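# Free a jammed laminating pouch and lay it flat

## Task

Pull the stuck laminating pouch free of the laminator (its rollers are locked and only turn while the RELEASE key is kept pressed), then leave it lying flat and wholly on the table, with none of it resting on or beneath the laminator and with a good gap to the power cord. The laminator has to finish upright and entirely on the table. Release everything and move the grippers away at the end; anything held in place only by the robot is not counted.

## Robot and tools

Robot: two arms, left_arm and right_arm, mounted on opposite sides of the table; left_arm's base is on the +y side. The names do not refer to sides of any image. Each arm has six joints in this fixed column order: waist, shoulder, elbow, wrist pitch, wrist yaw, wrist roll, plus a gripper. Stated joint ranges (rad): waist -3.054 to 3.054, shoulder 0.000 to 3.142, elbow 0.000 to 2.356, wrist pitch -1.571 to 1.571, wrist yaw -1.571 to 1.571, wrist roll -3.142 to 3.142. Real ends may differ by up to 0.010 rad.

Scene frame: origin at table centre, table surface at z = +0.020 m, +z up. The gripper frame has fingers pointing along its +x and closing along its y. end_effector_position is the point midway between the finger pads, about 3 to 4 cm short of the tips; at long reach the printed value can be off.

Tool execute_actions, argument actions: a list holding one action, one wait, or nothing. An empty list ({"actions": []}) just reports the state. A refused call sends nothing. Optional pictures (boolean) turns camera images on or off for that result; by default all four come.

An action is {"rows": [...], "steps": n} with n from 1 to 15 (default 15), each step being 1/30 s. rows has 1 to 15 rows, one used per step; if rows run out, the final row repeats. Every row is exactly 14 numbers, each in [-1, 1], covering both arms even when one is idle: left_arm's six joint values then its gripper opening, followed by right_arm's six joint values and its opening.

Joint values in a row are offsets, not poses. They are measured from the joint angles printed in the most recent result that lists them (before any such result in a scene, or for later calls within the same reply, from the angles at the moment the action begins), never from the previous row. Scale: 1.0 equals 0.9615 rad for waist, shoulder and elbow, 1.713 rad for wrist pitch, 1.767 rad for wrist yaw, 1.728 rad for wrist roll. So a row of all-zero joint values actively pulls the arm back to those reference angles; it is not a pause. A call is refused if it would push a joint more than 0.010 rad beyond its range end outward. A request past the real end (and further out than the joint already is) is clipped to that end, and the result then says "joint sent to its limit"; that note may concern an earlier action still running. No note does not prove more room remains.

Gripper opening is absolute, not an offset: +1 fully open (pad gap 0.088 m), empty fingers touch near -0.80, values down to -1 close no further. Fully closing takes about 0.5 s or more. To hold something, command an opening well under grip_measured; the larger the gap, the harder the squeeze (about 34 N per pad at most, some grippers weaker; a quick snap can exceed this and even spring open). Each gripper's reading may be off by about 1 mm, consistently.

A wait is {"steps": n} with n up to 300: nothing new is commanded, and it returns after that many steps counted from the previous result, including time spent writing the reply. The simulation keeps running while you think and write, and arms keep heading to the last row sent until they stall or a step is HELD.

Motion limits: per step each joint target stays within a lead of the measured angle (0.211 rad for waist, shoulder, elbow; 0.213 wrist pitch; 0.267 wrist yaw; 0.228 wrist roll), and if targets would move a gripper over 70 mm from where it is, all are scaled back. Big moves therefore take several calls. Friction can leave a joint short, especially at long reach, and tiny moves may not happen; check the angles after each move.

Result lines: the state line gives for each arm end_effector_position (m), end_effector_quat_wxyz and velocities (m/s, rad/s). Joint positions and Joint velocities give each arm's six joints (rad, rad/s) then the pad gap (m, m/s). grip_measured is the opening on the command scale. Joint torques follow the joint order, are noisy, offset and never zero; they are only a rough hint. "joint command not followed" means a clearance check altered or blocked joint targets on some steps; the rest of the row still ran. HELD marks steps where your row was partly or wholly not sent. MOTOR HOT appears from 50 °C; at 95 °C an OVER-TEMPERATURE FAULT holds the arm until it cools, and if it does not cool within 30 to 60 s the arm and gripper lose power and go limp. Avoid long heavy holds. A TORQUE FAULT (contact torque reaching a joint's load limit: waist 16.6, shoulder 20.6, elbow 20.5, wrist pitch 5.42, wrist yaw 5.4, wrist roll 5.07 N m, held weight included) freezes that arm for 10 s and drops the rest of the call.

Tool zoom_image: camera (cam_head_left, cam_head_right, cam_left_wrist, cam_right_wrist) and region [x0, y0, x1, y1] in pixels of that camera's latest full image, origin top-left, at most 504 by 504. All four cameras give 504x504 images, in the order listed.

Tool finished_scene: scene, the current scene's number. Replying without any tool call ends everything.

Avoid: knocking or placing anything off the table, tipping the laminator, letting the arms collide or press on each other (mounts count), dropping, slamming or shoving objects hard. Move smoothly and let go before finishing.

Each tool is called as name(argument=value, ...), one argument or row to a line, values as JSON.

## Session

execute_actions(
  actions=[],
)

Scene clock: 0.00 s of 5200.00 s.
left_arm: end_effector_position=(-0.1107, -0.0374, +0.2396) grip_measured=+0.831 end_effector_quat_wxyz=(+0.395, -0.112, +0.634, -0.655) end_effector_velocity=(+0.002, -0.000, -0.001) end_effector_angular_velocity=(+0.001, -0.010, +0.007) | right_arm: end_effector_position=(+0.0350, -0.2157, +0.3756) grip_measured=+0.855 end_effector_quat_wxyz=(+0.694, -0.022, +0.167, +0.700) end_effector_velocity=(-0.001, +0.000, +0.002) end_effector_angular_velocity=(+0.005, +0.005, +0.006)
Joint positions: left_arm=[-0.238  1.973  1.099  0.482  0.385 -1.233  0.08 ] | right_arm=[ 0.65   0.899  0.706 -0.229  0.872  0.542  0.081]
Joint velocities: left_arm=[ 0.002 -0.002 -0.002 -0.007 -0.007  0.007 -0.   ] | right_arm=[-0.002 -0.002  0.002  0.007 -0.007 -0.007 -0.   ]
Joint torques (N m, as the arm reports them, + toward a larger angle): no reading
Motor temperatures (°C, as the motors report them): left_arm=[28 34 34 32 32 32] | right_arm=[29 31 30 31 29 33]
Heat: left arm: hottest shoulder 34 °C (+0.0 °C/min); right arm: hottest wrist roll 33 °C (+0.0 °C/min).

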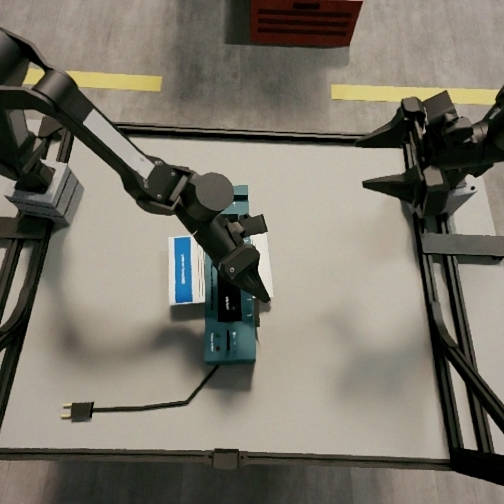

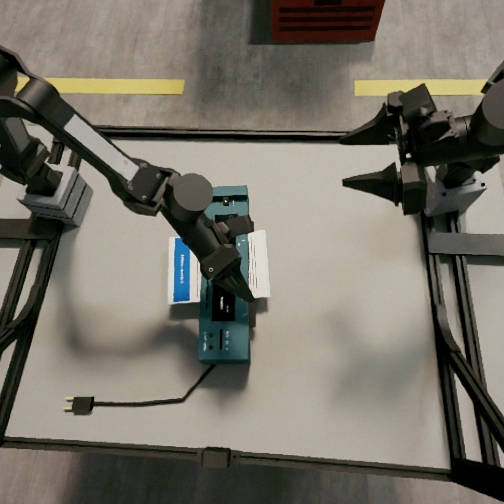

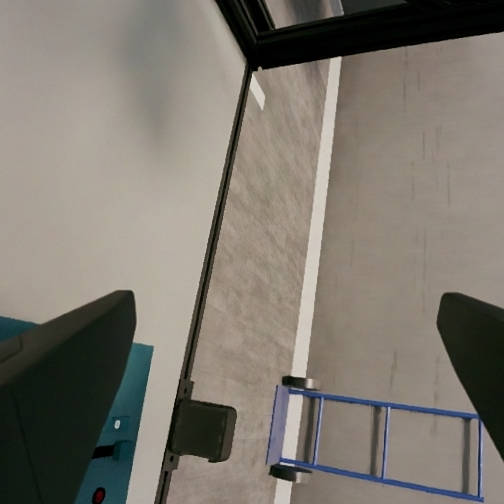

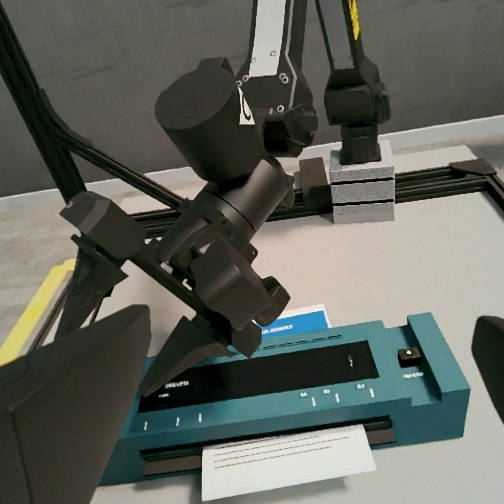

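execute_actions(
  actions=[
    {"rows":[[-0.549,-0.596,-0.519,0.132,-0.594,1,-0.15,-0.865,0.4,0.4,-0.37,-0.494,0.595,-0.8]],"steps":15},
  ],
  pictures=false,
)

execute_actions(
  actions=[
    {"steps":12},
  ],
)

Scene clock: 24.97 s of 5200.00 s.
left_arm: end_effector_position=(-0.1173, +0.1187, +0.3408) grip_measured=-0.147 end_effector_quat_wxyz=(+0.591, -0.062, +0.135, -0.793) end_effector_velocity=(+0.152, -0.036, +0.031) end_effector_angular_velocity=(-0.684, -1.900, +0.734) | right_arm: end_effector_position=(+0.1393, -0.1581, +0.2948) grip_measured=-0.778 end_effector_quat_wxyz=(+0.682, +0.108, +0.679, +0.248) end_effector_velocity=(+0.069, +0.007, +0.019) end_effector_angular_velocity=(-0.072, +0.623, -0.952)
Joint positions: left_arm=[-0.765  1.409  0.624  0.711 -0.601 -0.333  0.032] | right_arm=[-0.163  1.282  1.073 -0.853  0.022  1.501  0.001]
Joint velocities: left_arm=[ 0.061 -0.139 -0.056 -0.007 -0.799  2.015 -0.001] | right_arm=[-0.354 -0.002  0.076 -0.081 -0.256  0.828 -0.   ]
Joint torques (N m, as the arm reports them, + toward a larger angle): left_arm=[-0.28 -5.11  4.97  1.34 -0.07  0.21] | right_arm=[ 0.72 -3.4   7.01  1.14 -0.13  0.04]
Motor temperatures (°C, as the motors report them): left_arm=[28 39 36 35 32 32] | right_arm=[29 31 33 34 29 32]
Heat: left arm: hottest shoulder 39 °C (+12.0 °C/min); right arm: hottest wrist pitch 34 °C (+2.4 °C/min).
Steps of this call (steps 1 to 90: nothing new was sent; then 21.47 s passed at rest; steps 91 to 105: all 15 steps of this action). Readings (joint positions):
91: left_arm=[-0.248 1.955 1.076 0.517 0.334 -1.201] | right_arm=[0.623 0.927 0.737 -0.285 0.811 0.591]
92: left_arm=[-0.275 1.925 1.031 0.561 0.263 -1.147] | right_arm=[0.558 0.979 0.796 -0.347 0.730 0.662]
94: left_arm=[-0.362 1.840 0.932 0.625 0.141 -1.043] | right_arm=[0.432 1.111 0.927 -0.469 0.564 0.799]
98: left_arm=[-0.593 1.627 0.740 0.688 -0.133 -0.808] | right_arm=[0.180 1.259 1.057 -0.718 0.236 1.074]
105: the state above

Scene clock: 25.37 s of 5200.00 s.
left_arm: end_effector_position=(-0.1066, +0.1174, +0.3368) grip_measured=-0.150 end_effector_quat_wxyz=(+0.595, +0.172, -0.166, -0.768) end_effector_velocity=(+0.003, -0.000, -0.003) end_effector_angular_velocity=(-0.173, -0.757, -0.032) | right_arm: end_effector_position=(+0.1414, -0.1589, +0.2948) grip_measured=-0.778 end_effector_quat_wxyz=(+0.673, +0.132, +0.693, +0.220) end_effector_velocity=(-0.000, -0.002, -0.002) end_effector_angular_velocity=(-0.012, +0.001, +0.008)
Joint positions: left_arm=[-0.764  1.406  0.611  0.71  -0.661  0.426  0.032] | right_arm=[-0.179  1.282  1.076 -0.861  0.002  1.567  0.001]
Joint velocities: left_arm=[-0.002  0.002 -0.002 -0.007 -0.022  0.769 -0.   ] | right_arm=[-0.002  0.002 -0.002 -0.007 -0.007 -0.007  0.   ]
Joint torques (N m, as the arm reports them, + toward a larger angle): left_arm=[-0.29 -6.09  5.86  1.51 -0.21  0.17] | right_arm=[-0.29 -3.36  7.1   1.14  0.02  0.04]
Motor temperatures (°C, as the motors report them): left_arm=[28 39 36 35 32 32] | right_arm=[29 31 33 34 29 32]
Heat: left arm: hottest shoulder 39 °C (+11.8 °C/min); right arm: hottest wrist pitch 34 °C (+2.4 °C/min).
Steps of this call (steps 1 to 12: the robot went on to your last target). Readings (joint positions):
1: left_arm=[-0.764 1.407 0.621 0.711 -0.622 -0.266] | right_arm=[-0.171 1.282 1.075 -0.855 0.015 1.523]
2: left_arm=[-0.764 1.406 0.619 0.711 -0.635 -0.197] | right_arm=[-0.174 1.282 1.076 -0.856 0.010 1.538]
4: left_arm=[-0.764 1.406 0.613 0.710 -0.649 -0.061] | right_arm=[-0.176 1.282 1.076 -0.859 0.004 1.554]
8: left_arm=[-0.764 1.406 0.611 0.710 -0.659 0.212] | right_arm=[-0.178 1.282 1.076 -0.860 0.002 1.564]
12: the state above

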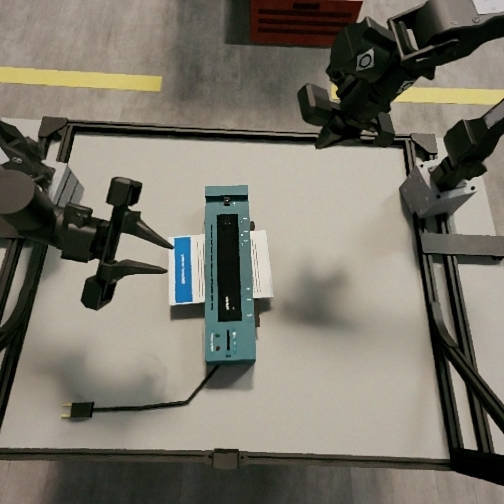

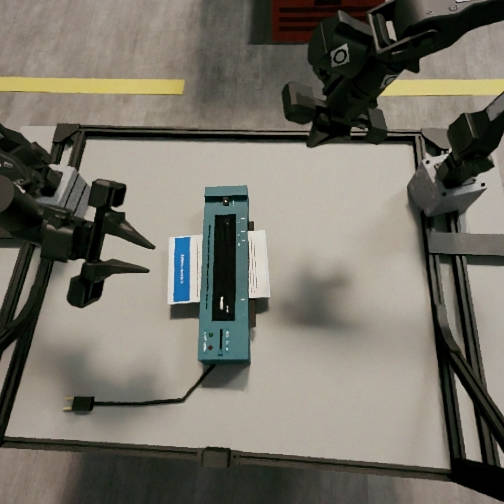

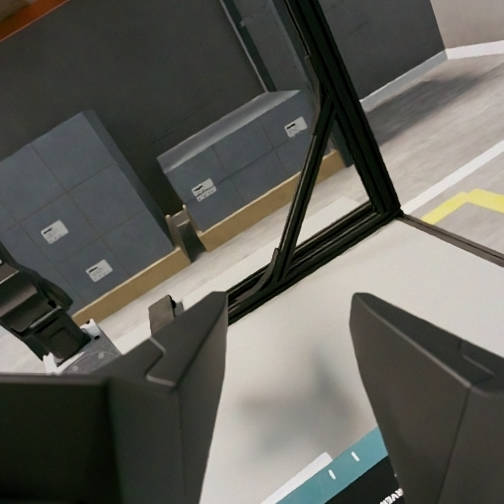

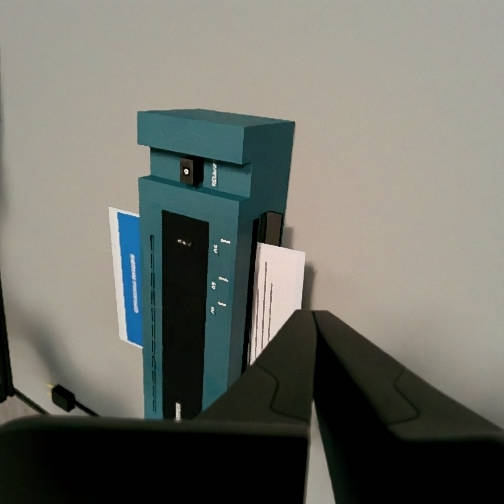

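execute_actions(
  actions=[
    {"rows":[[-0.003,0.1,-0.287,0,0,0.293,-0.15,0,0.843,0.603,0,0,0,-0.8],[-0.003,0.15,-0.287,0,0,0.293,-0.15,0,0.843,0.603,0,0,0,-0.8],[-0.003,0.2,-0.287,0,0,0.293,-0.15,0,0.843,0.603,0,0,0,-0.8],[-0.003,0.25,-0.287,0,0,0.293,-0.15,0,0.843,0.603,0,0,0,-0.8],[-0.003,0.54,-0.287,0,0,0.293,-0.15,0,0.843,0.603,0,0,0,-0.8]],"steps":15},
  ],
  pictures=false,
)

execute_actions(
  actions=[
    {"steps":10},
  ],
)

Scene clock: 31.47 s of 5200.00 s.
left_arm: end_effector_position=(-0.0380, +0.1718, +0.0899) grip_measured=-0.150 end_effector_quat_wxyz=(+0.320, +0.622, -0.314, -0.642) end_effector_velocity=(+0.118, +0.093, -0.167) end_effector_angular_velocity=(+0.426, -0.648, -0.072) | right_arm: end_effector_position=(+0.1225, -0.0070, +0.2035) grip_measured=-0.778 end_effector_quat_wxyz=(+0.693, +0.058, +0.704, +0.147) end_effector_velocity=(+0.006, -0.046, -0.417) end_effector_angular_velocity=(-1.050, -0.121, -0.007)
Joint positions: left_arm=[-0.764  1.898  0.338  0.703 -0.661  0.917  0.032] | right_arm=[-0.179  2.062  1.644 -0.861  0.002  1.568  0.001]
Joint velocities: left_arm=[-0.002  0.466 -0.222 -0.007 -0.007  0.125 -0.   ] | right_arm=[-0.002  0.93  -0.017 -0.11  -0.007  0.007 -0.   ]
Joint torques (N m, as the arm reports them, + toward a larger angle): left_arm=[-0.32 -6.34  4.68  1.81 -0.38  0.11] | right_arm=[  0.01 -11.53   6.33   1.09   0.08  -0.09]
Motor temperatures (°C, as the motors report them): left_arm=[28 39 36 35 32 32] | right_arm=[29 31 34 34 29 32]
Heat: left arm: hottest shoulder 39 °C (+9.5 °C/min); right arm: hottest elbow 34 °C (+1.9 °C/min).
Steps of this call (steps 1 to 30: the robot went on to your last target; steps 31 to 90: nothing new was sent; then 2.60 s passed at rest; steps 91 to 105: all 15 steps of this action). Readings (joint positions):
91: left_arm=[-0.764 1.412 0.594 0.719 -0.662 0.522] | right_arm=[-0.179 1.315 1.108 -0.887 0.002 1.567]
92: left_arm=[-0.764 1.416 0.571 0.727 -0.662 0.563] | right_arm=[-0.179 1.366 1.165 -0.883 0.002 1.568]
94: left_arm=[-0.764 1.453 0.517 0.720 -0.662 0.630] | right_arm=[-0.179 1.494 1.297 -0.852 0.002 1.568]
98: left_arm=[-0.764 1.597 0.419 0.715 -0.662 0.785] | right_arm=[-0.179 1.736 1.540 -0.857 0.002 1.568]
105: the state above

Scene clock: 31.80 s of 5200.00 s.
left_arm: end_effector_position=(-0.0358, +0.1736, +0.0859) grip_measured=-0.150 end_effector_quat_wxyz=(+0.313, +0.627, -0.317, -0.639) end_effector_velocity=(+0.003, +0.002, -0.001) end_effector_angular_velocity=(+0.006, -0.023, -0.002) | right_arm: end_effector_position=(+0.1225, -0.0071, +0.1890) grip_measured=-0.778 end_effector_quat_wxyz=(+0.695, +0.047, +0.705, +0.136) end_effector_velocity=(-0.002, -0.002, -0.000) end_effector_angular_velocity=(-0.010, +0.018, +0.010)
Joint positions: left_arm=[-0.764  1.913  0.333  0.711 -0.661  0.927  0.032] | right_arm=[-0.179  2.097  1.647 -0.861  0.002  1.568  0.001]
Joint velocities: left_arm=[-0.002 -0.007 -0.002 -0.022 -0.007  0.007 -0.   ] | right_arm=[-0.002 -0.002 -0.002 -0.007 -0.022 -0.007 -0.   ]
Joint torques (N m, as the arm reports them, + toward a larger angle): left_arm=[-0.32 -4.15  3.51  1.13 -0.38  0.14] | right_arm=[ 0.01 -8.62  6.1   0.95  0.08 -0.09]
Motor temperatures (°C, as the motors report them): left_arm=[28 39 36 35 32 32] | right_arm=[29 31 34 34 29 32]
Heat: left arm: hottest shoulder 39 °C (+9.4 °C/min); right arm: hottest elbow 34 °C (+1.9 °C/min).
Steps of this call (steps 1 to 10: the robot went on to your last target). Readings (joint positions):
1: left_arm=[-0.764 1.908 0.333 0.703 -0.661 0.920] | right_arm=[-0.179 2.087 1.643 -0.863 0.002 1.568]
2: left_arm=[-0.764 1.912 0.332 0.704 -0.661 0.922] | right_arm=[-0.179 2.102 1.641 -0.863 0.002 1.568]
4: left_arm=[-0.764 1.913 0.333 0.711 -0.661 0.924] | right_arm=[-0.179 2.109 1.641 -0.863 0.002 1.568]
8: left_arm=[-0.764 1.913 0.333 0.711 -0.661 0.926] | right_arm=[-0.179 2.098 1.647 -0.861 0.002 1.568]
10: the state above

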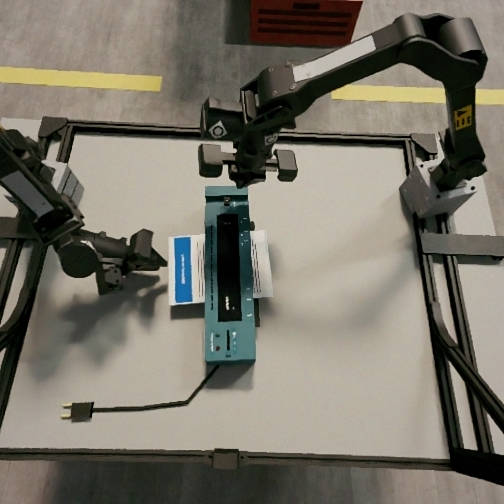

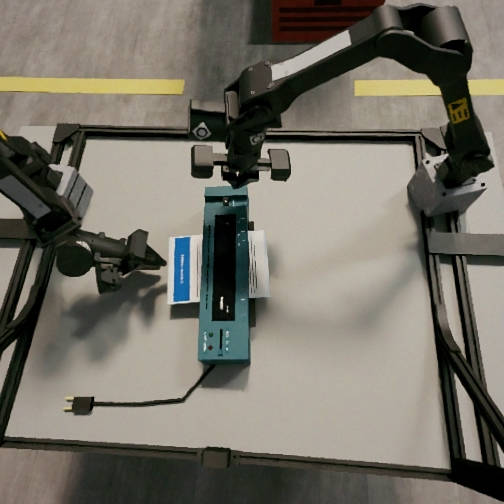

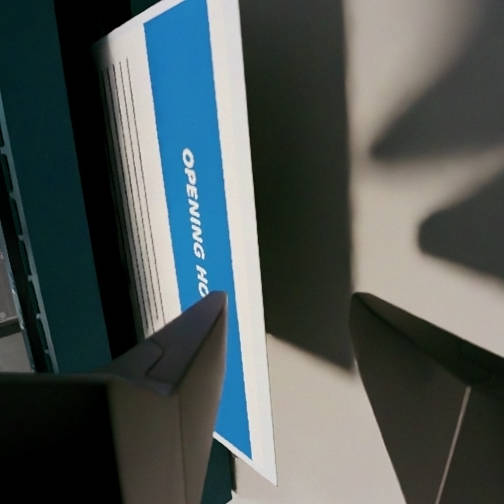

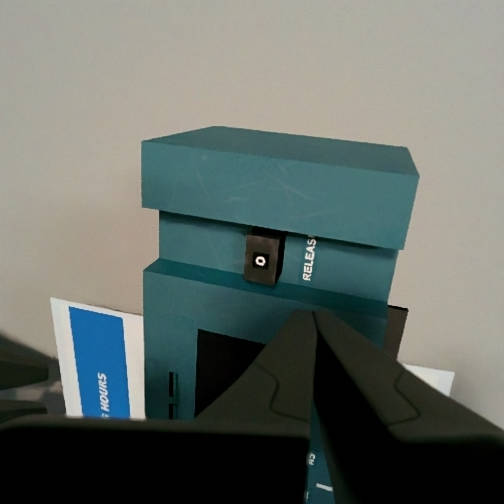

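execute_actions(
  actions=[
    {"rows":[[0.02,0.01,0.015,0.003,0.008,0.011,-0.15,0.006,0.025,0.02,0.004,0,0,-0.8],[0.04,0.02,0.03,0.006,0.015,0.022,-0.15,0.012,0.05,0.04,0.008,0,0,-0.8],[0.06,0.03,0.045,0.009,0.023,0.034,-0.15,0.018,0.075,0.06,0.012,0,0,-0.8],[0.085,0.04,0.06,0.012,0.03,0.045,-0.15,0.024,0.1,0.078,0.016,0,0,-0.8],[0.107,0.052,0.077,0.015,0.038,0.056,-0.15,0.031,0.127,0.095,0.021,0,0,-0.8]],"steps":15},
  ],
)

Scene clock: 40.60 s of 5200.00 s.
left_arm: end_effector_position=(-0.0363, +0.1438, +0.0877) grip_measured=-0.150 end_effector_quat_wxyz=(+0.316, +0.626, -0.317, -0.638) end_effector_velocity=(+0.002, -0.001, +0.000) end_effector_angular_velocity=(-0.006, -0.008, +0.003) | right_arm: end_effector_position=(+0.1052, +0.0125, +0.1610) grip_measured=-0.778 end_effector_quat_wxyz=(+0.693, +0.033, +0.705, +0.144) end_effector_velocity=(-0.008, +0.025, +0.025) end_effector_angular_velocity=(+0.106, +0.036, +0.015)
Joint positions: left_arm=[-0.665  1.949  0.402  0.735 -0.599  1.017  0.032] | right_arm=[-0.148  2.215  1.723 -0.827  0.002  1.568  0.001]
Joint velocities: left_arm=[ 0.002  0.002 -0.002  0.007 -0.007  0.007  0.   ] | right_arm=[ 0.002 -0.007  0.066  0.037 -0.022 -0.007 -0.   ]
Joint torques (N m, as the arm reports them, + toward a larger angle): left_arm=[ 0.35 -4.46  4.14  1.39 -0.19  0.12] | right_arm=[-0.09 -8.25  6.33  1.    0.07 -0.05]
Motor temperatures (°C, as the motors report them): left_arm=[28 38 36 35 32 32] | right_arm=[29 34 34 33 29 32]
Heat: left arm: hottest shoulder 38 °C (+5.9 °C/min); right arm: hottest shoulder 34 °C (+1.5 °C/min).
Steps of this call (steps 1 to 30: the robot went on to your last target; steps 31 to 90: nothing new was sent; then 5.30 s passed at rest; steps 91 to 105: all 15 steps of this action). Readings (joint positions):
91: left_arm=[-0.763 1.913 0.334 0.711 -0.660 0.930] | right_arm=[-0.179 2.099 1.648 -0.861 0.002 1.568]
92: left_arm=[-0.757 1.914 0.338 0.711 -0.654 0.938] | right_arm=[-0.178 2.104 1.652 -0.861 0.002 1.568]
94: left_arm=[-0.731 1.924 0.355 0.719 -0.635 0.964] | right_arm=[-0.173 2.130 1.678 -0.848 0.001 1.568]
98: left_arm=[-0.672 1.944 0.397 0.734 -0.607 1.006] | right_arm=[-0.154 2.194 1.719 -0.829 0.001 1.568]
105: the state above

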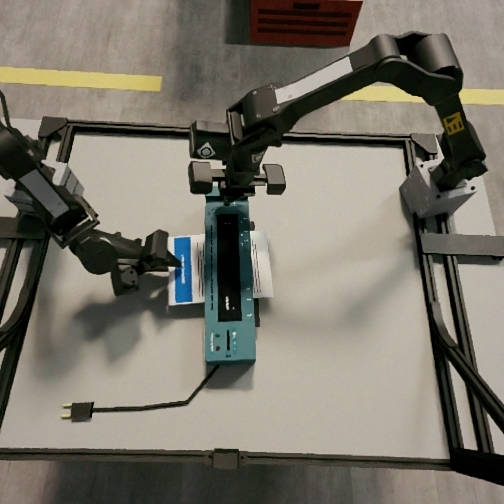

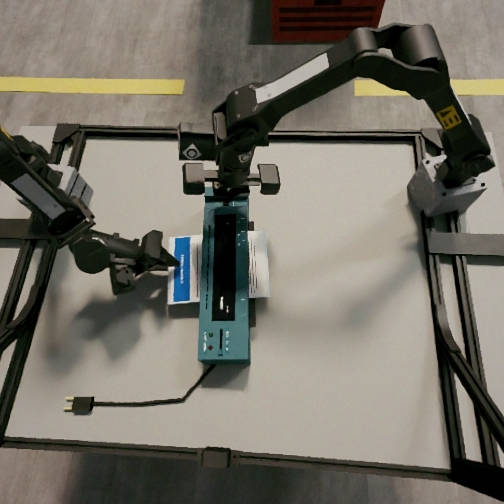

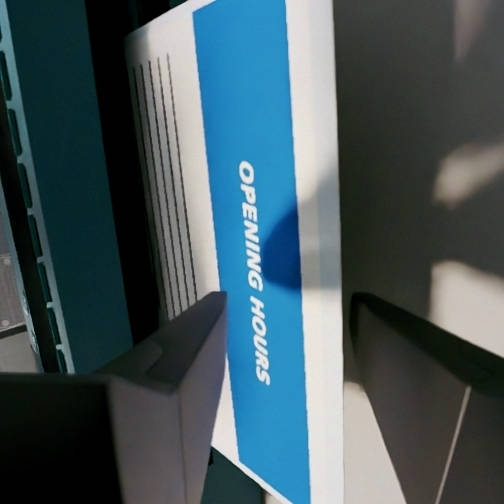

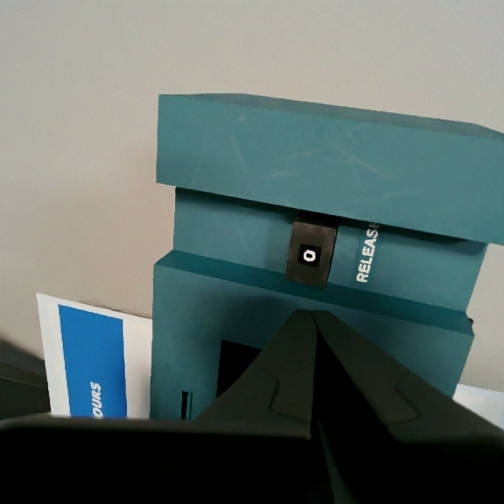

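execute_actions(
  actions=[
    {"rows":[[0,0.025,0,0.01,0,0,-0.15,-0.01,0,0.01,0,0,0.02,-0.8],[0,0.045,0,0.02,0,0,-0.15,-0.018,0,0.02,0,0,0.04,-0.8],[0,0.045,0,0.02,0,0,-0.15,-0.018,0,0.02,0,0,0.07,-0.8],[0,0.045,0,0.02,0,0,-0.15,-0.018,0,0.02,0,0,0.07,-0.8],[0,0.045,0,0.02,0,0,-0.15,-0.018,0,0.02,0,0,0.07,-0.8],[0.016,0.053,0.016,0.02,0.006,0.008,-0.15,-0.018,0.01,0.02,0,0,0.07,-0.8],[0.032,0.061,0.032,0.02,0.012,0.016,-0.15,-0.018,0.02,0.02,0,0,0.07,-0.8],[0.048,0.069,0.048,0.02,0.018,0.024,-0.15,-0.018,0.025,0.02,0,0,0.07,-0.8],[0.064,0.077,0.064,0.02,0.024,0.032,-0.15,-0.018,0.025,0.02,0,0,0.07,-0.8],[0.081,0.086,0.08,0.02,0.03,0.04,-0.15,-0.018,0.025,0.02,0,0,0.07,-0.8]],"steps":15},
  ],
)

Scene clock: 46.60 s of 5200.00 s.
left_arm: end_effector_position=(-0.0364, +0.1172, +0.0842) grip_measured=-0.150 end_effector_quat_wxyz=(+0.321, +0.625, -0.317, -0.637) end_effector_velocity=(+0.002, -0.005, -0.003) end_effector_angular_velocity=(+0.009, -0.019, -0.001) | right_arm: end_effector_position=(+0.1131, +0.0149, +0.1568) grip_measured=-0.778 end_effector_quat_wxyz=(+0.691, +0.078, +0.712, +0.094) end_effector_velocity=(+0.000, -0.003, -0.007) end_effector_angular_velocity=(-0.023, +0.002, +0.006)
Joint positions: left_arm=[-0.591  2.014  0.473  0.77  -0.552  1.076  0.032] | right_arm=[-0.165  2.229  1.73  -0.826  0.002  1.685  0.001]
Joint velocities: left_arm=[ 0.017  0.017  0.017 -0.007  0.007  0.022 -0.   ] | right_arm=[-0.002  0.012 -0.002 -0.007 -0.007 -0.007 -0.   ]
Joint torques (N m, as the arm reports them, + toward a larger angle): left_arm=[ 0.27 -4.73  4.07  1.33 -0.11  0.16] | right_arm=[ 0.   -7.71  6.33  0.82  0.07  0.03]
Motor temperatures (°C, as the motors report them): left_arm=[28 37 36 36 32 32] | right_arm=[29 35 35 33 29 32]
Heat: left arm: hottest shoulder 37 °C (+3.9 °C/min); right arm: hottest shoulder 35 °C (+2.6 °C/min).
Steps of this call (steps 1 to 15: the robot went on to your last target; steps 16 to 90: nothing new was sent; then 2.50 s passed at rest; steps 91 to 105: all 15 steps of this action). Readings (joint positions):
91: left_arm=[-0.665 1.951 0.402 0.739 -0.598 1.017] | right_arm=[-0.149 2.215 1.726 -0.826 0.002 1.574]
92: left_arm=[-0.665 1.956 0.402 0.748 -0.598 1.017] | right_arm=[-0.150 2.215 1.726 -0.826 0.002 1.591]
94: left_arm=[-0.665 1.968 0.402 0.760 -0.598 1.017] | right_arm=[-0.156 2.215 1.727 -0.826 0.002 1.641]
98: left_arm=[-0.652 1.988 0.414 0.764 -0.586 1.030] | right_arm=[-0.165 2.217 1.728 -0.826 0.002 1.676]
105: the state above

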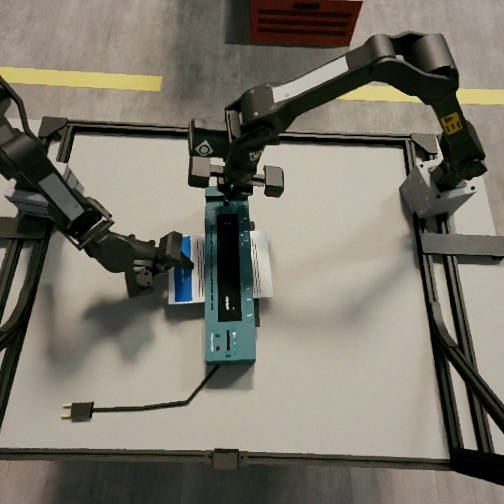

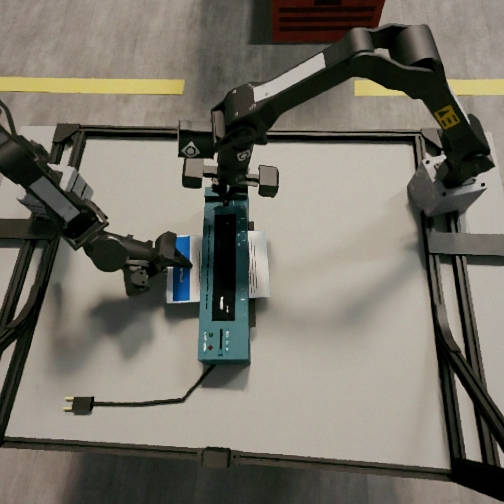

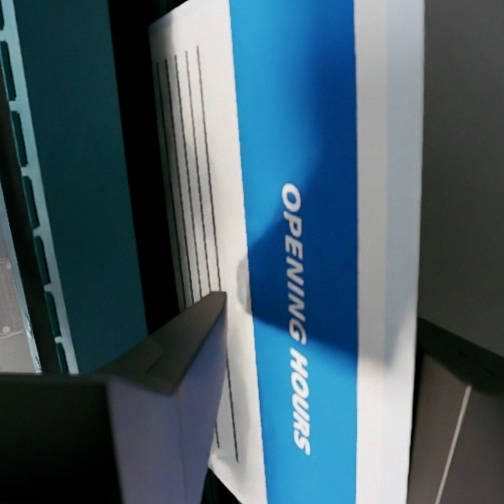

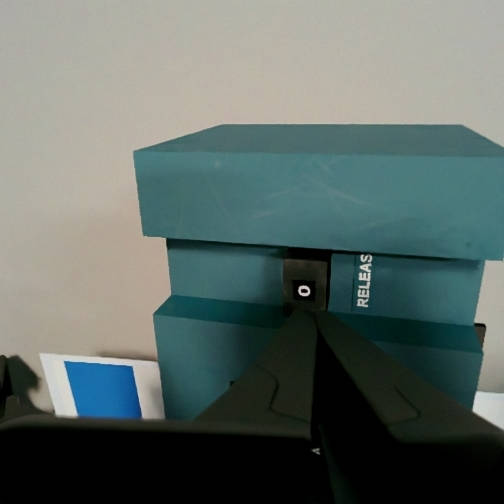

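execute_actions(
  actions=[
    {"rows":[[0,0,0,0,0,0,-0.25,-0.007,0.01,0,0.012,0,0,-0.8],[0,0,0,0,0,0,-0.35,-0.007,0.015,0,0.012,0,0,-0.8],[0,0,0,0,0,0,-0.45,-0.007,0.02,0,0.012,0,0,-0.8],[0,0,0,0,0,0,-0.5,-0.007,0.025,0,0.012,0,0,-0.8],[0,0,0,0,0,0,-0.55,-0.007,0.03,0,0.012,0,0,-0.8],[0,0,0,0,0,0,-0.6,-0.007,0.035,0,0.012,0,0,-0.8],[0,0,0,0,0,0,-0.65,-0.007,0.04,0,0.012,0,0,-0.8],[0,0,0,0,0,0,-0.7,-0.007,0.045,0,0.012,0,0,-0.8],[0,0,0,0,0,0,-0.75,-0.007,0.05,0,0.012,0,0,-0.8],[0,0,0,0,0,0,-0.8,-0.007,0.055,0,0.012,0,0,-0.8],[0,0,0,0,0,0,-0.9,-0.007,0.055,0,0.012,0,0,-0.8],[0,0,0,0,0,0,-1,-0.007,0.055,0,0.012,0,0,-0.8]],"steps":15},
  ],
)

Scene clock: 50.30 s of 5200.00 s.
left_arm: end_effector_position=(-0.0360, +0.1134, +0.0890) grip_measured=-0.778 end_effector_quat_wxyz=(+0.337, +0.619, -0.314, -0.636) end_effector_velocity=(+0.001, +0.001, +0.002) end_effector_angular_velocity=(-0.009, +0.019, +0.016) | right_arm: end_effector_position=(+0.1153, +0.0163, +0.1408) grip_measured=-0.778 end_effector_quat_wxyz=(+0.693, +0.073, +0.712, +0.086) end_effector_velocity=(-0.002, -0.003, -0.002) end_effector_angular_velocity=(-0.013, +0.004, +0.011)
Joint positions: left_arm=[-0.589  2.009  0.476  0.781 -0.567  1.061  0.001] | right_arm=[-0.17   2.266  1.73  -0.808  0.001  1.685  0.001]
Joint velocities: left_arm=[-0.002 -0.007 -0.007  0.007 -0.007 -0.022 -0.   ] | right_arm=[ 0.002  0.002 -0.002 -0.007 -0.007 -0.007 -0.   ]
Joint torques (N m, as the arm reports them, + toward a larger angle): left_arm=[-0.29 -6.02  3.23  0.47  0.27  0.43] | right_arm=[-0.15 -7.28  5.11  1.01  0.08 -0.07]
Motor temperatures (°C, as the motors report them): left_arm=[28 37 36 36 32 32] | right_arm=[29 36 35 33 29 32]
Heat: left arm: hottest shoulder 37 °C (+3.6 °C/min); right arm: hottest shoulder 36 °C (+3.6 °C/min).
Steps of this call (steps 1 to 15: the robot went on to your last target; steps 16 to 90: nothing new was sent; then 0.20 s passed at rest; steps 91 to 105: all 15 steps of this action). Readings (joint positions):
91: left_arm=[-0.591 2.017 0.473 0.770 -0.549 1.080] | right_arm=[-0.166 2.229 1.730 -0.825 0.002 1.685]
92: left_arm=[-0.591 2.017 0.473 0.770 -0.549 1.080] | right_arm=[-0.166 2.229 1.730 -0.819 0.002 1.685]
94: left_arm=[-0.591 2.017 0.473 0.770 -0.549 1.080] | right_arm=[-0.168 2.232 1.730 -0.811 0.002 1.685]
98: left_arm=[-0.591 2.017 0.473 0.775 -0.557 1.080] | right_arm=[-0.170 2.247 1.730 -0.808 0.002 1.685]
105: the state above

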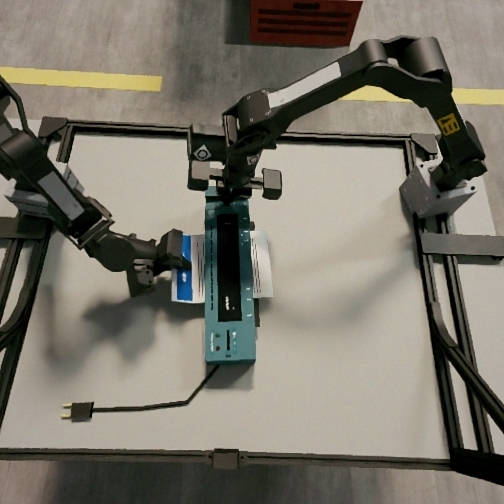

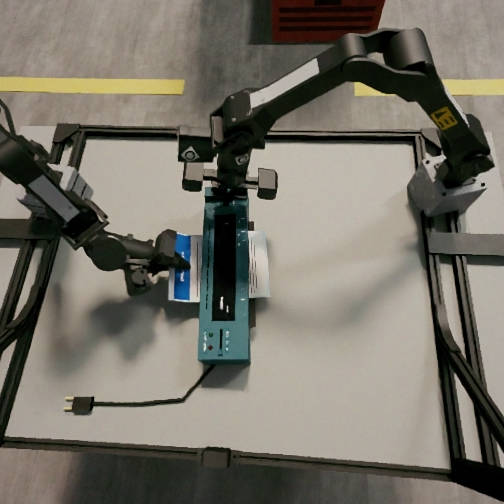

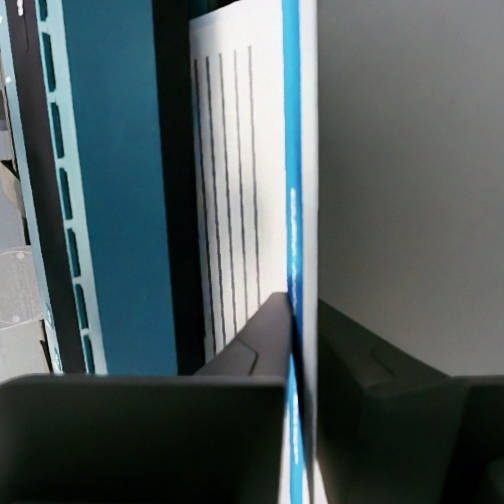

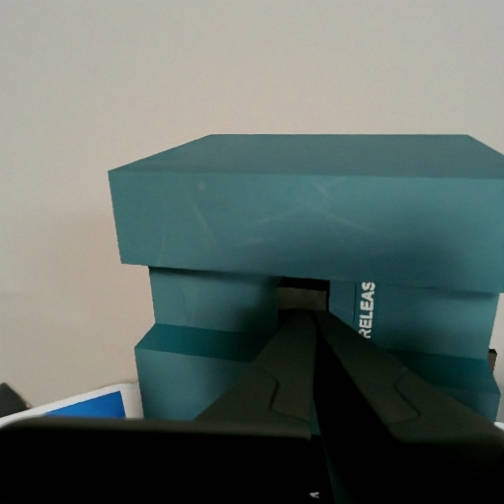

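execute_actions(
  actions=[
    {"rows":[[0,0,0,0,0,0,-1,0,0.03,0,0,0,0,-0.8],[0,0,0,0,0,0,-1,0,0.045,-0.01,0,0,0,-0.8],[0,0,0,0,0,0,-1,0,0.06,-0.02,0,0,0,-0.8],[0,0,0,0,0,0,-1,0,0.075,-0.03,0,0,0,-0.8],[0,0,0,0,0,0,-1,0,0.09,-0.03,0,0,0,-0.8],[0,0,0,0,0,0,-1,0,0.1,-0.03,0,0,0,-0.8],[0,0,0,0,0,0,-1,0,0.11,-0.03,0,0,0,-0.8],[0,0,0,0,0,0,-1,0,0.11,-0.03,0,0,0,-0.8],[-0.012,-0.004,-0.012,-0.003,0,0,-1,0,0.11,-0.03,0,0,0,-0.8],[-0.024,-0.008,-0.024,-0.006,0,0,-1,0,0.11,-0.03,0,0,0,-0.8],[-0.036,-0.014,-0.036,-0.009,-0.003,-0.004,-1,0,0.11,-0.03,0,0,0,-0.8],[-0.05,-0.022,-0.05,-0.012,-0.007,-0.01,-1,0,0.11,-0.03,0,0,0,-0.8]],"steps":15},
  ],
)

Scene clock: 54.57 s of 5200.00 s.
left_arm: end_effector_position=(-0.0359, +0.1216, +0.0916) grip_measured=-0.781 end_effector_quat_wxyz=(+0.341, +0.619, -0.314, -0.634) end_effector_velocity=(-0.008, +0.074, -0.033) end_effector_angular_velocity=(+0.121, -0.133, -0.116) | right_arm: end_effector_position=(+0.1156, +0.0143, +0.1228) grip_measured=-0.778 end_effector_quat_wxyz=(+0.696, +0.062, +0.712, +0.075) end_effector_velocity=(-0.002, -0.003, +0.003) end_effector_angular_velocity=(-0.015, +0.018, +0.009)
Joint positions: left_arm=[-0.614  1.987  0.453  0.776 -0.593  1.038  0.001] | right_arm=[-0.17   2.306  1.73  -0.8    0.001  1.685  0.001]
Joint velocities: left_arm=[-0.193 -0.012 -0.139 -0.081 -0.066 -0.051  0.004] | right_arm=[-0.002 -0.007  0.002 -0.022 -0.022 -0.007 -0.   ]
Joint torques (N m, as the arm reports them, + toward a larger angle): left_arm=[-0.94 -6.37  1.94  0.43  0.35  0.26] | right_arm=[ 0.   -2.3   2.37  0.28  0.07 -0.04]
Motor temperatures (°C, as the motors report them): left_arm=[28 37 36 35 32 32] | right_arm=[29 36 35 33 29 32]
Heat: left arm: hottest shoulder 37 °C (+3.3 °C/min); right arm: hottest shoulder 36 °C (+3.3 °C/min).
Steps of this call (steps 1 to 15: the robot went on to your last target; steps 16 to 113: nothing new was sent; steps 114 to 128: all 15 steps of this action). Readings (joint positions):
114: left_arm=[-0.587 2.008 0.476 0.781 -0.566 1.061] | right_arm=[-0.170 2.267 1.730 -0.807 0.001 1.685]
115: left_arm=[-0.587 2.008 0.476 0.782 -0.566 1.060] | right_arm=[-0.170 2.269 1.730 -0.808 0.001 1.685]
117: left_arm=[-0.588 2.008 0.476 0.785 -0.568 1.057] | right_arm=[-0.170 2.282 1.730 -0.805 0.001 1.685]
121: left_arm=[-0.587 2.006 0.476 0.789 -0.572 1.054] | right_arm=[-0.170 2.305 1.730 -0.800 0.001 1.685]
128: the state above

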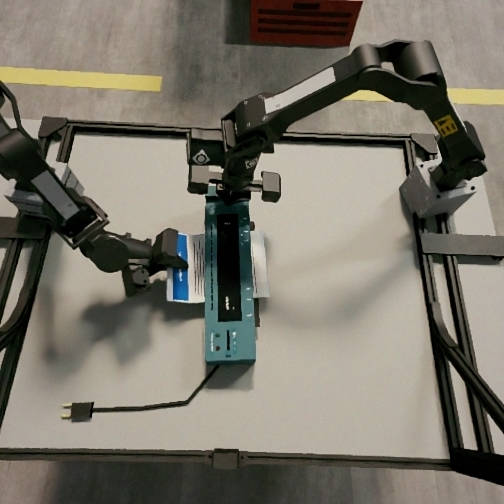

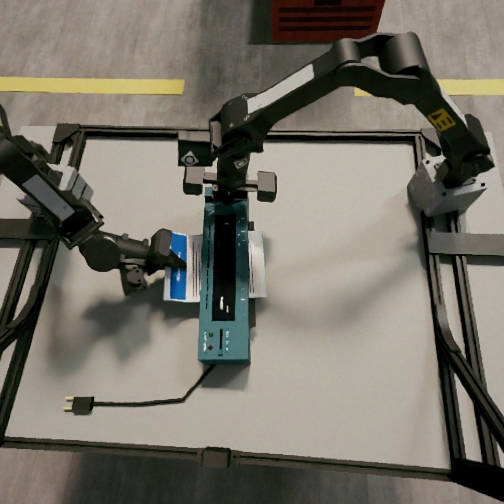

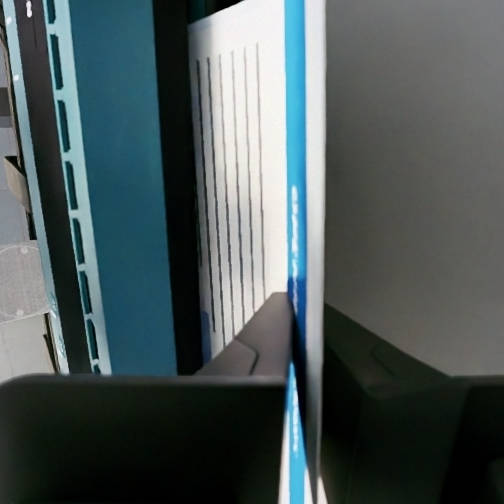

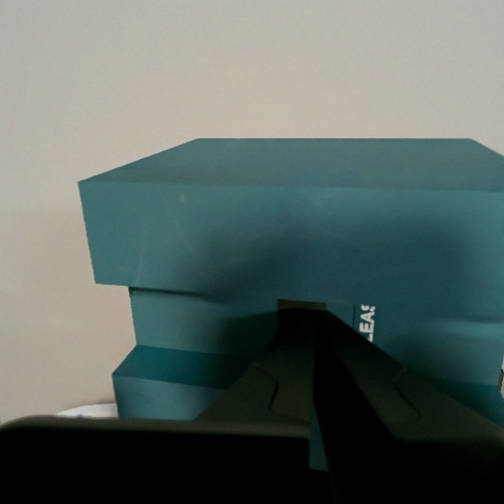

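execute_actions(
  actions=[
    {"rows":[[-0.035,-0.005,-0.035,-0.012,0,-0.003,-1,0,0.068,-0.03,-0.005,0,0,-0.8],[-0.047,-0.011,-0.044,-0.015,-0.003,-0.008,-1,0,0.068,-0.03,-0.005,0,0,-0.8],[-0.059,-0.017,-0.053,-0.018,-0.007,-0.013,-1,0,0.068,-0.03,-0.005,0,0,-0.8],[-0.071,-0.023,-0.062,-0.02,-0.011,-0.019,-1,0,0.068,-0.03,-0.005,0,0,-0.8],[-0.083,-0.029,-0.071,-0.023,-0.015,-0.025,-1,0,0.068,-0.03,-0.005,0,0,-0.8],[-0.095,-0.035,-0.08,-0.026,-0.019,-0.031,-1,0,0.068,-0.03,-0.005,0,0,-0.8],[-0.108,-0.042,-0.089,-0.029,-0.023,-0.037,-1,0,0.068,-0.03,-0.005,0,0,-0.8],[-0.121,-0.049,-0.098,-0.032,-0.028,-0.043,-1,0,0.068,-0.03,-0.005,0,0,-0.8],[-0.134,-0.056,-0.107,-0.035,-0.032,-0.049,-1,0,0.068,-0.03,-0.005,0,0,-0.8],[-0.147,-0.063,-0.116,-0.038,-0.037,-0.055,-1,0,0.068,-0.03,-0.005,0,0,-0.8],[-0.16,-0.07,-0.125,-0.04,-0.041,-0.061,-1,0,0.068,-0.03,-0.005,0,0,-0.8]],"steps":15},
  ],
)

Scene clock: 59.30 s of 5200.00 s.
left_arm: end_effector_position=(-0.0400, +0.1670, +0.0887) grip_measured=-0.771 end_effector_quat_wxyz=(+0.324, +0.622, -0.317, -0.638) end_effector_velocity=(-0.004, +0.043, -0.019) end_effector_angular_velocity=(+0.080, -0.036, -0.086) | right_arm: end_effector_position=(+0.1156, +0.0143, +0.1228) grip_measured=-0.778 end_effector_quat_wxyz=(+0.696, +0.062, +0.712, +0.075) end_effector_velocity=(+0.001, -0.005, +0.002) end_effector_angular_velocity=(-0.019, +0.015, +0.018)
Joint positions: left_arm=[-0.758  1.924  0.355  0.72  -0.668  0.928  0.001] | right_arm=[-0.17   2.306  1.73  -0.8    0.001  1.685  0.001]
Joint velocities: left_arm=[-0.12  -0.007 -0.076 -0.051  0.007 -0.066  0.001] | right_arm=[-0.007 -0.007 -0.002 -0.022 -0.022 -0.022 -0.   ]
Joint torques (N m, as the arm reports them, + toward a larger angle): left_arm=[-0.38 -5.77  1.34  0.4  -0.18  0.22] | right_arm=[-0.01 -2.33  2.38  0.24  0.08 -0.05]
Motor temperatures (°C, as the motors report them): left_arm=[28 37 35 35 32 32] | right_arm=[29 36 34 33 29 32]
Heat: left arm: hottest shoulder 37 °C (+3.0 °C/min); right arm: hottest shoulder 36 °C (+3.0 °C/min).
Steps of this call (steps 1 to 30: the robot went on to your last target; steps 31 to 127: nothing new was sent; steps 128 to 142: all 15 steps of this action). Readings (joint positions):
128: left_arm=[-0.627 1.985 0.444 0.772 -0.598 1.034] | right_arm=[-0.170 2.306 1.730 -0.800 0.001 1.685]
129: left_arm=[-0.628 1.983 0.442 0.772 -0.599 1.029] | right_arm=[-0.170 2.306 1.730 -0.800 0.001 1.685]
131: left_arm=[-0.635 1.973 0.436 0.770 -0.611 1.015] | right_arm=[-0.170 2.306 1.730 -0.800 0.001 1.685]
135: left_arm=[-0.690 1.954 0.400 0.745 -0.636 0.978] | right_arm=[-0.170 2.306 1.730 -0.800 0.001 1.685]
142: the state above

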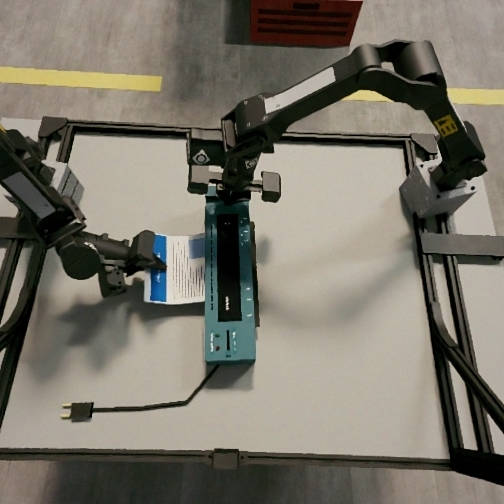

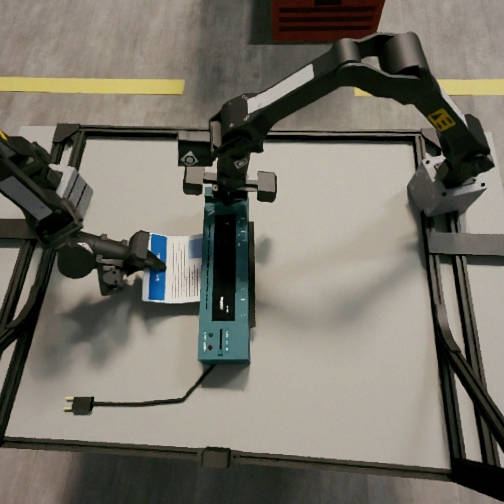

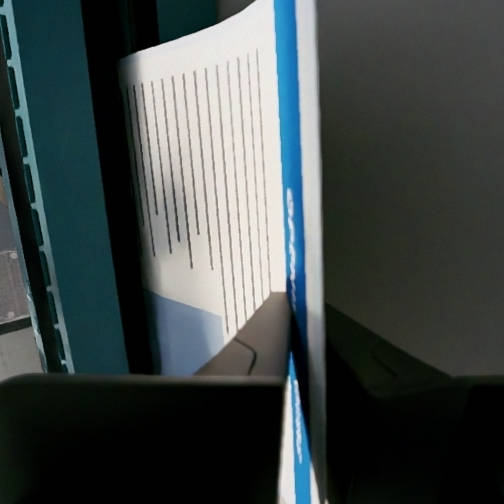

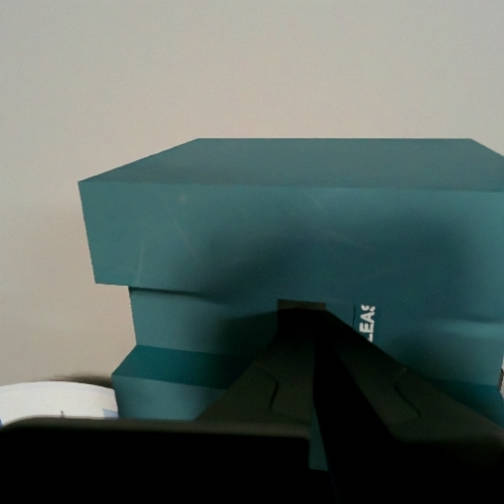

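execute_actions(
  actions=[
    {"rows":[[-0.025,-0.006,-0.03,-0.01,-0.003,-0.005,-1,0,0.068,-0.03,-0.005,0,0,-0.8],[-0.04,-0.012,-0.038,-0.015,-0.008,-0.013,-1,0,0.068,-0.03,-0.005,0,0,-0.8],[-0.055,-0.018,-0.046,-0.02,-0.013,-0.021,-1,0,0.068,-0.03,-0.005,0,0,-0.8],[-0.07,-0.024,-0.054,-0.026,-0.018,-0.03,-1,0,0.068,-0.03,-0.005,0,0,-0.8],[-0.086,-0.03,-0.061,-0.032,-0.023,-0.039,-1,0,0.068,-0.03,-0.005,0,0,-0.8],[-0.102,-0.036,-0.068,-0.038,-0.028,-0.048,-1,0,0.068,-0.03,-0.005,0,0,-0.8],[-0.118,-0.042,-0.075,-0.044,-0.033,-0.058,-1,0,0.068,-0.03,-0.005,0,0,-0.8],[-0.134,-0.048,-0.081,-0.051,-0.038,-0.068,-1,0,0.068,-0.03,-0.005,0,0,-0.8],[-0.15,-0.054,-0.087,-0.058,-0.043,-0.078,-1,0,0.068,-0.03,-0.005,0,0,-0.8],[-0.166,-0.06,-0.093,-0.065,-0.049,-0.088,-1,0,0.068,-0.03,-0.005,0,0,-0.8],[-0.183,-0.067,-0.098,-0.072,-0.054,-0.098,-1,0,0.068,-0.03,-0.005,0,0,-0.8]],"steps":15},
  ],
  pictures=false,
)

Scene clock: 64.00 s of 5200.00 s.
left_arm: end_effector_position=(-0.0409, +0.2118, +0.0856) grip_measured=-0.783 end_effector_quat_wxyz=(+0.312, +0.622, -0.318, -0.645) end_effector_velocity=(+0.009, +0.002, +0.013) end_effector_angular_velocity=(-0.068, +0.005, +0.074) | right_arm: end_effector_position=(+0.1156, +0.0143, +0.1228) grip_measured=-0.778 end_effector_quat_wxyz=(+0.696, +0.062, +0.712, +0.074) end_effector_velocity=(+0.005, -0.002, -0.002) end_effector_angular_velocity=(-0.011, -0.007, -0.016)
Joint positions: left_arm=[-0.929  1.863  0.278  0.617 -0.749  0.759  0.001] | right_arm=[-0.17   2.306  1.73  -0.8    0.002  1.686  0.001]
Joint velocities: left_arm=[-0.037 -0.046 -0.012 -0.051 -0.11  -0.081 -0.002] | right_arm=[-0.007  0.002 -0.002 -0.007  0.007  0.007 -0.   ]
Joint torques (N m, as the arm reports them, + toward a larger angle): left_arm=[-0.16 -5.02  1.14 -0.06 -0.82  0.19] | right_arm=[-0.01 -2.34  2.37  0.23  0.07 -0.06]
Motor temperatures (°C, as the motors report them): left_arm=[28 37 35 35 32 32] | right_arm=[29 35 34 32 29 32]
Heat: left arm: hottest shoulder 37 °C (+2.0 °C/min); right arm: hottest shoulder 35 °C (+2.0 °C/min).
Steps of this call (steps 1 to 15: the robot went on to your last target; steps 16 to 126: nothing new was sent; steps 127 to 141: all 15 steps of this action). Readings (joint positions):
127: left_arm=[-0.769 1.922 0.349 0.716 -0.668 0.921] | right_arm=[-0.170 2.306 1.730 -0.800 0.001 1.685]
128: left_arm=[-0.773 1.921 0.346 0.716 -0.671 0.915] | right_arm=[-0.170 2.306 1.730 -0.800 0.001 1.685]
130: left_arm=[-0.788 1.912 0.339 0.711 -0.687 0.896] | right_arm=[-0.170 2.306 1.730 -0.800 0.001 1.685]
134: left_arm=[-0.840 1.887 0.319 0.674 -0.720 0.839] | right_arm=[-0.170 2.306 1.730 -0.800 0.002 1.685]
141: the state above

execute_actions(
  actions=[
    {"rows":[[-0.02,-0.006,-0.015,-0.018,-0.01,-0.012,-1,0,0.068,-0.03,-0.005,0,0,-0.8],[-0.039,-0.012,-0.019,-0.028,-0.016,-0.024,-1,0,0.068,-0.03,-0.005,0,0,-0.8],[-0.058,-0.018,-0.022,-0.039,-0.022,-0.037,-1,0,0.068,-0.03,-0.005,0,0,-0.8],[-0.077,-0.024,-0.025,-0.051,-0.028,-0.05,-1,0,0.068,-0.03,-0.005,0,0,-0.8],[-0.096,-0.03,-0.027,-0.063,-0.033,-0.064,-1,0,0.068,-0.03,-0.005,0,0,-0.8],[-0.116,-0.036,-0.029,-0.076,-0.038,-0.078,-1,0,0.068,-0.03,-0.005,0,0,-0.8],[-0.136,-0.041,-0.03,-0.089,-0.043,-0.093,-1,0,0.068,-0.03,-0.005,0,0,-0.8],[-0.156,-0.046,-0.031,-0.103,-0.048,-0.108,-1,0,0.068,-0.03,-0.005,0,0,-0.8],[-0.176,-0.051,-0.032,-0.117,-0.053,-0.123,-1,0,0.068,-0.03,-0.005,0,0,-0.8],[-0.196,-0.056,-0.032,-0.131,-0.058,-0.138,-1,0,0.068,-0.03,-0.005,0,0,-0.8],[-0.216,-0.061,-0.032,-0.146,-0.063,-0.154,-1,0,0.068,-0.03,-0.005,0,0,-0.8]],"steps":15},
  ],
)

Scene clock: 68.50 s of 5200.00 s.
left_arm: end_effector_position=(-0.0340, +0.2530, +0.0830) grip_measured=-0.797 end_effector_quat_wxyz=(+0.306, +0.634, -0.321, -0.634) end_effector_velocity=(+0.030, +0.016, -0.005) end_effector_angular_velocity=(-0.019, -0.073, +0.049) | right_arm: end_effector_position=(+0.1156, +0.0143, +0.1228) grip_measured=-0.778 end_effector_quat_wxyz=(+0.696, +0.062, +0.712, +0.074) end_effector_velocity=(+0.000, -0.002, +0.000) end_effector_angular_velocity=(-0.008, +0.005, +0.006)
Joint positions: left_arm=[-1.129  1.814  0.253  0.379 -0.854  0.509  0.   ] | right_arm=[-0.17   2.306  1.73  -0.8    0.002  1.686  0.001]
Joint velocities: left_arm=[-0.066 -0.002 -0.046 -0.125 -0.081 -0.139  0.   ] | right_arm=[-0.002 -0.002 -0.002 -0.007 -0.007 -0.007 -0.   ]
Joint torques (N m, as the arm reports them, + toward a larger angle): left_arm=[-0.27 -5.3   2.62  0.61 -0.69 -0.23] | right_arm=[-0.02 -2.31  2.37  0.24  0.07 -0.05]
Motor temperatures (°C, as the motors report them): left_arm=[28 37 35 35 32 32] | right_arm=[29 35 34 32 29 32]
Heat: left arm: hottest shoulder 37 °C (+1.0 °C/min); right arm: hottest shoulder 35 °C (+2.0 °C/min).
Steps of this call (steps 1 to 15: the robot went on to your last target; steps 16 to 120: nothing new was sent; steps 121 to 135: all 15 steps of this action). Readings (joint positions):
121: left_arm=[-0.933 1.859 0.278 0.610 -0.757 0.746] | right_arm=[-0.170 2.306 1.730 -0.800 0.002 1.686]
122: left_arm=[-0.938 1.857 0.278 0.604 -0.763 0.735] | right_arm=[-0.170 2.306 1.730 -0.800 0.002 1.686]
124: left_arm=[-0.961 1.850 0.276 0.578 -0.779 0.704] | right_arm=[-0.170 2.306 1.730 -0.800 0.002 1.686]
128: left_arm=[-1.031 1.831 0.268 0.502 -0.813 0.621] | right_arm=[-0.170 2.306 1.730 -0.800 0.002 1.686]
135: the state above

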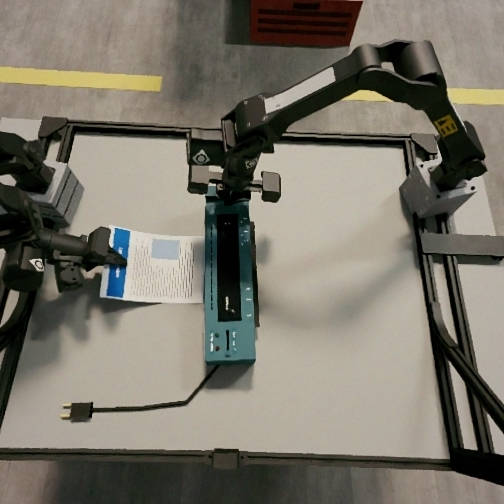

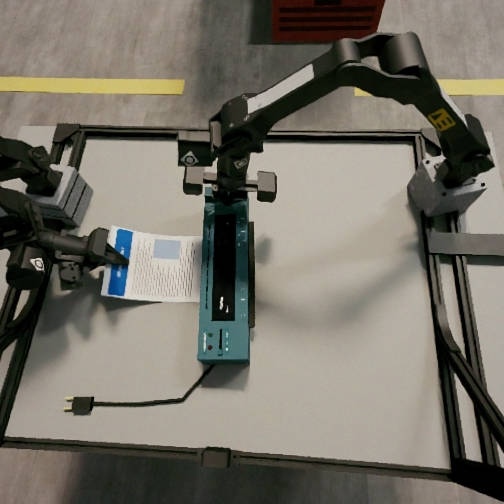

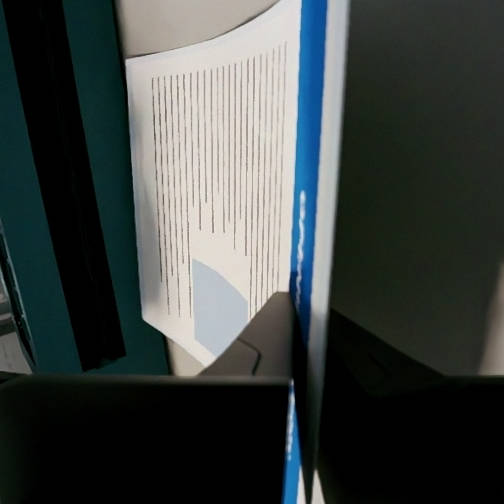

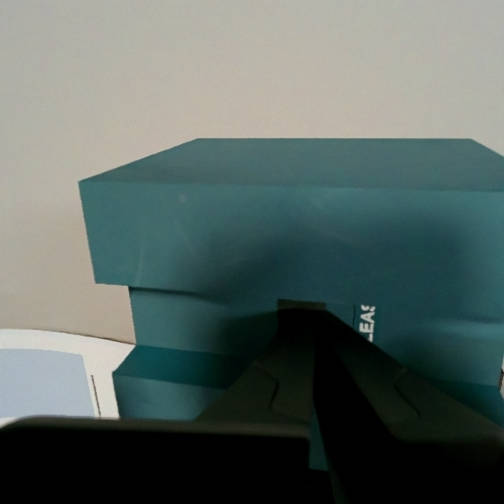

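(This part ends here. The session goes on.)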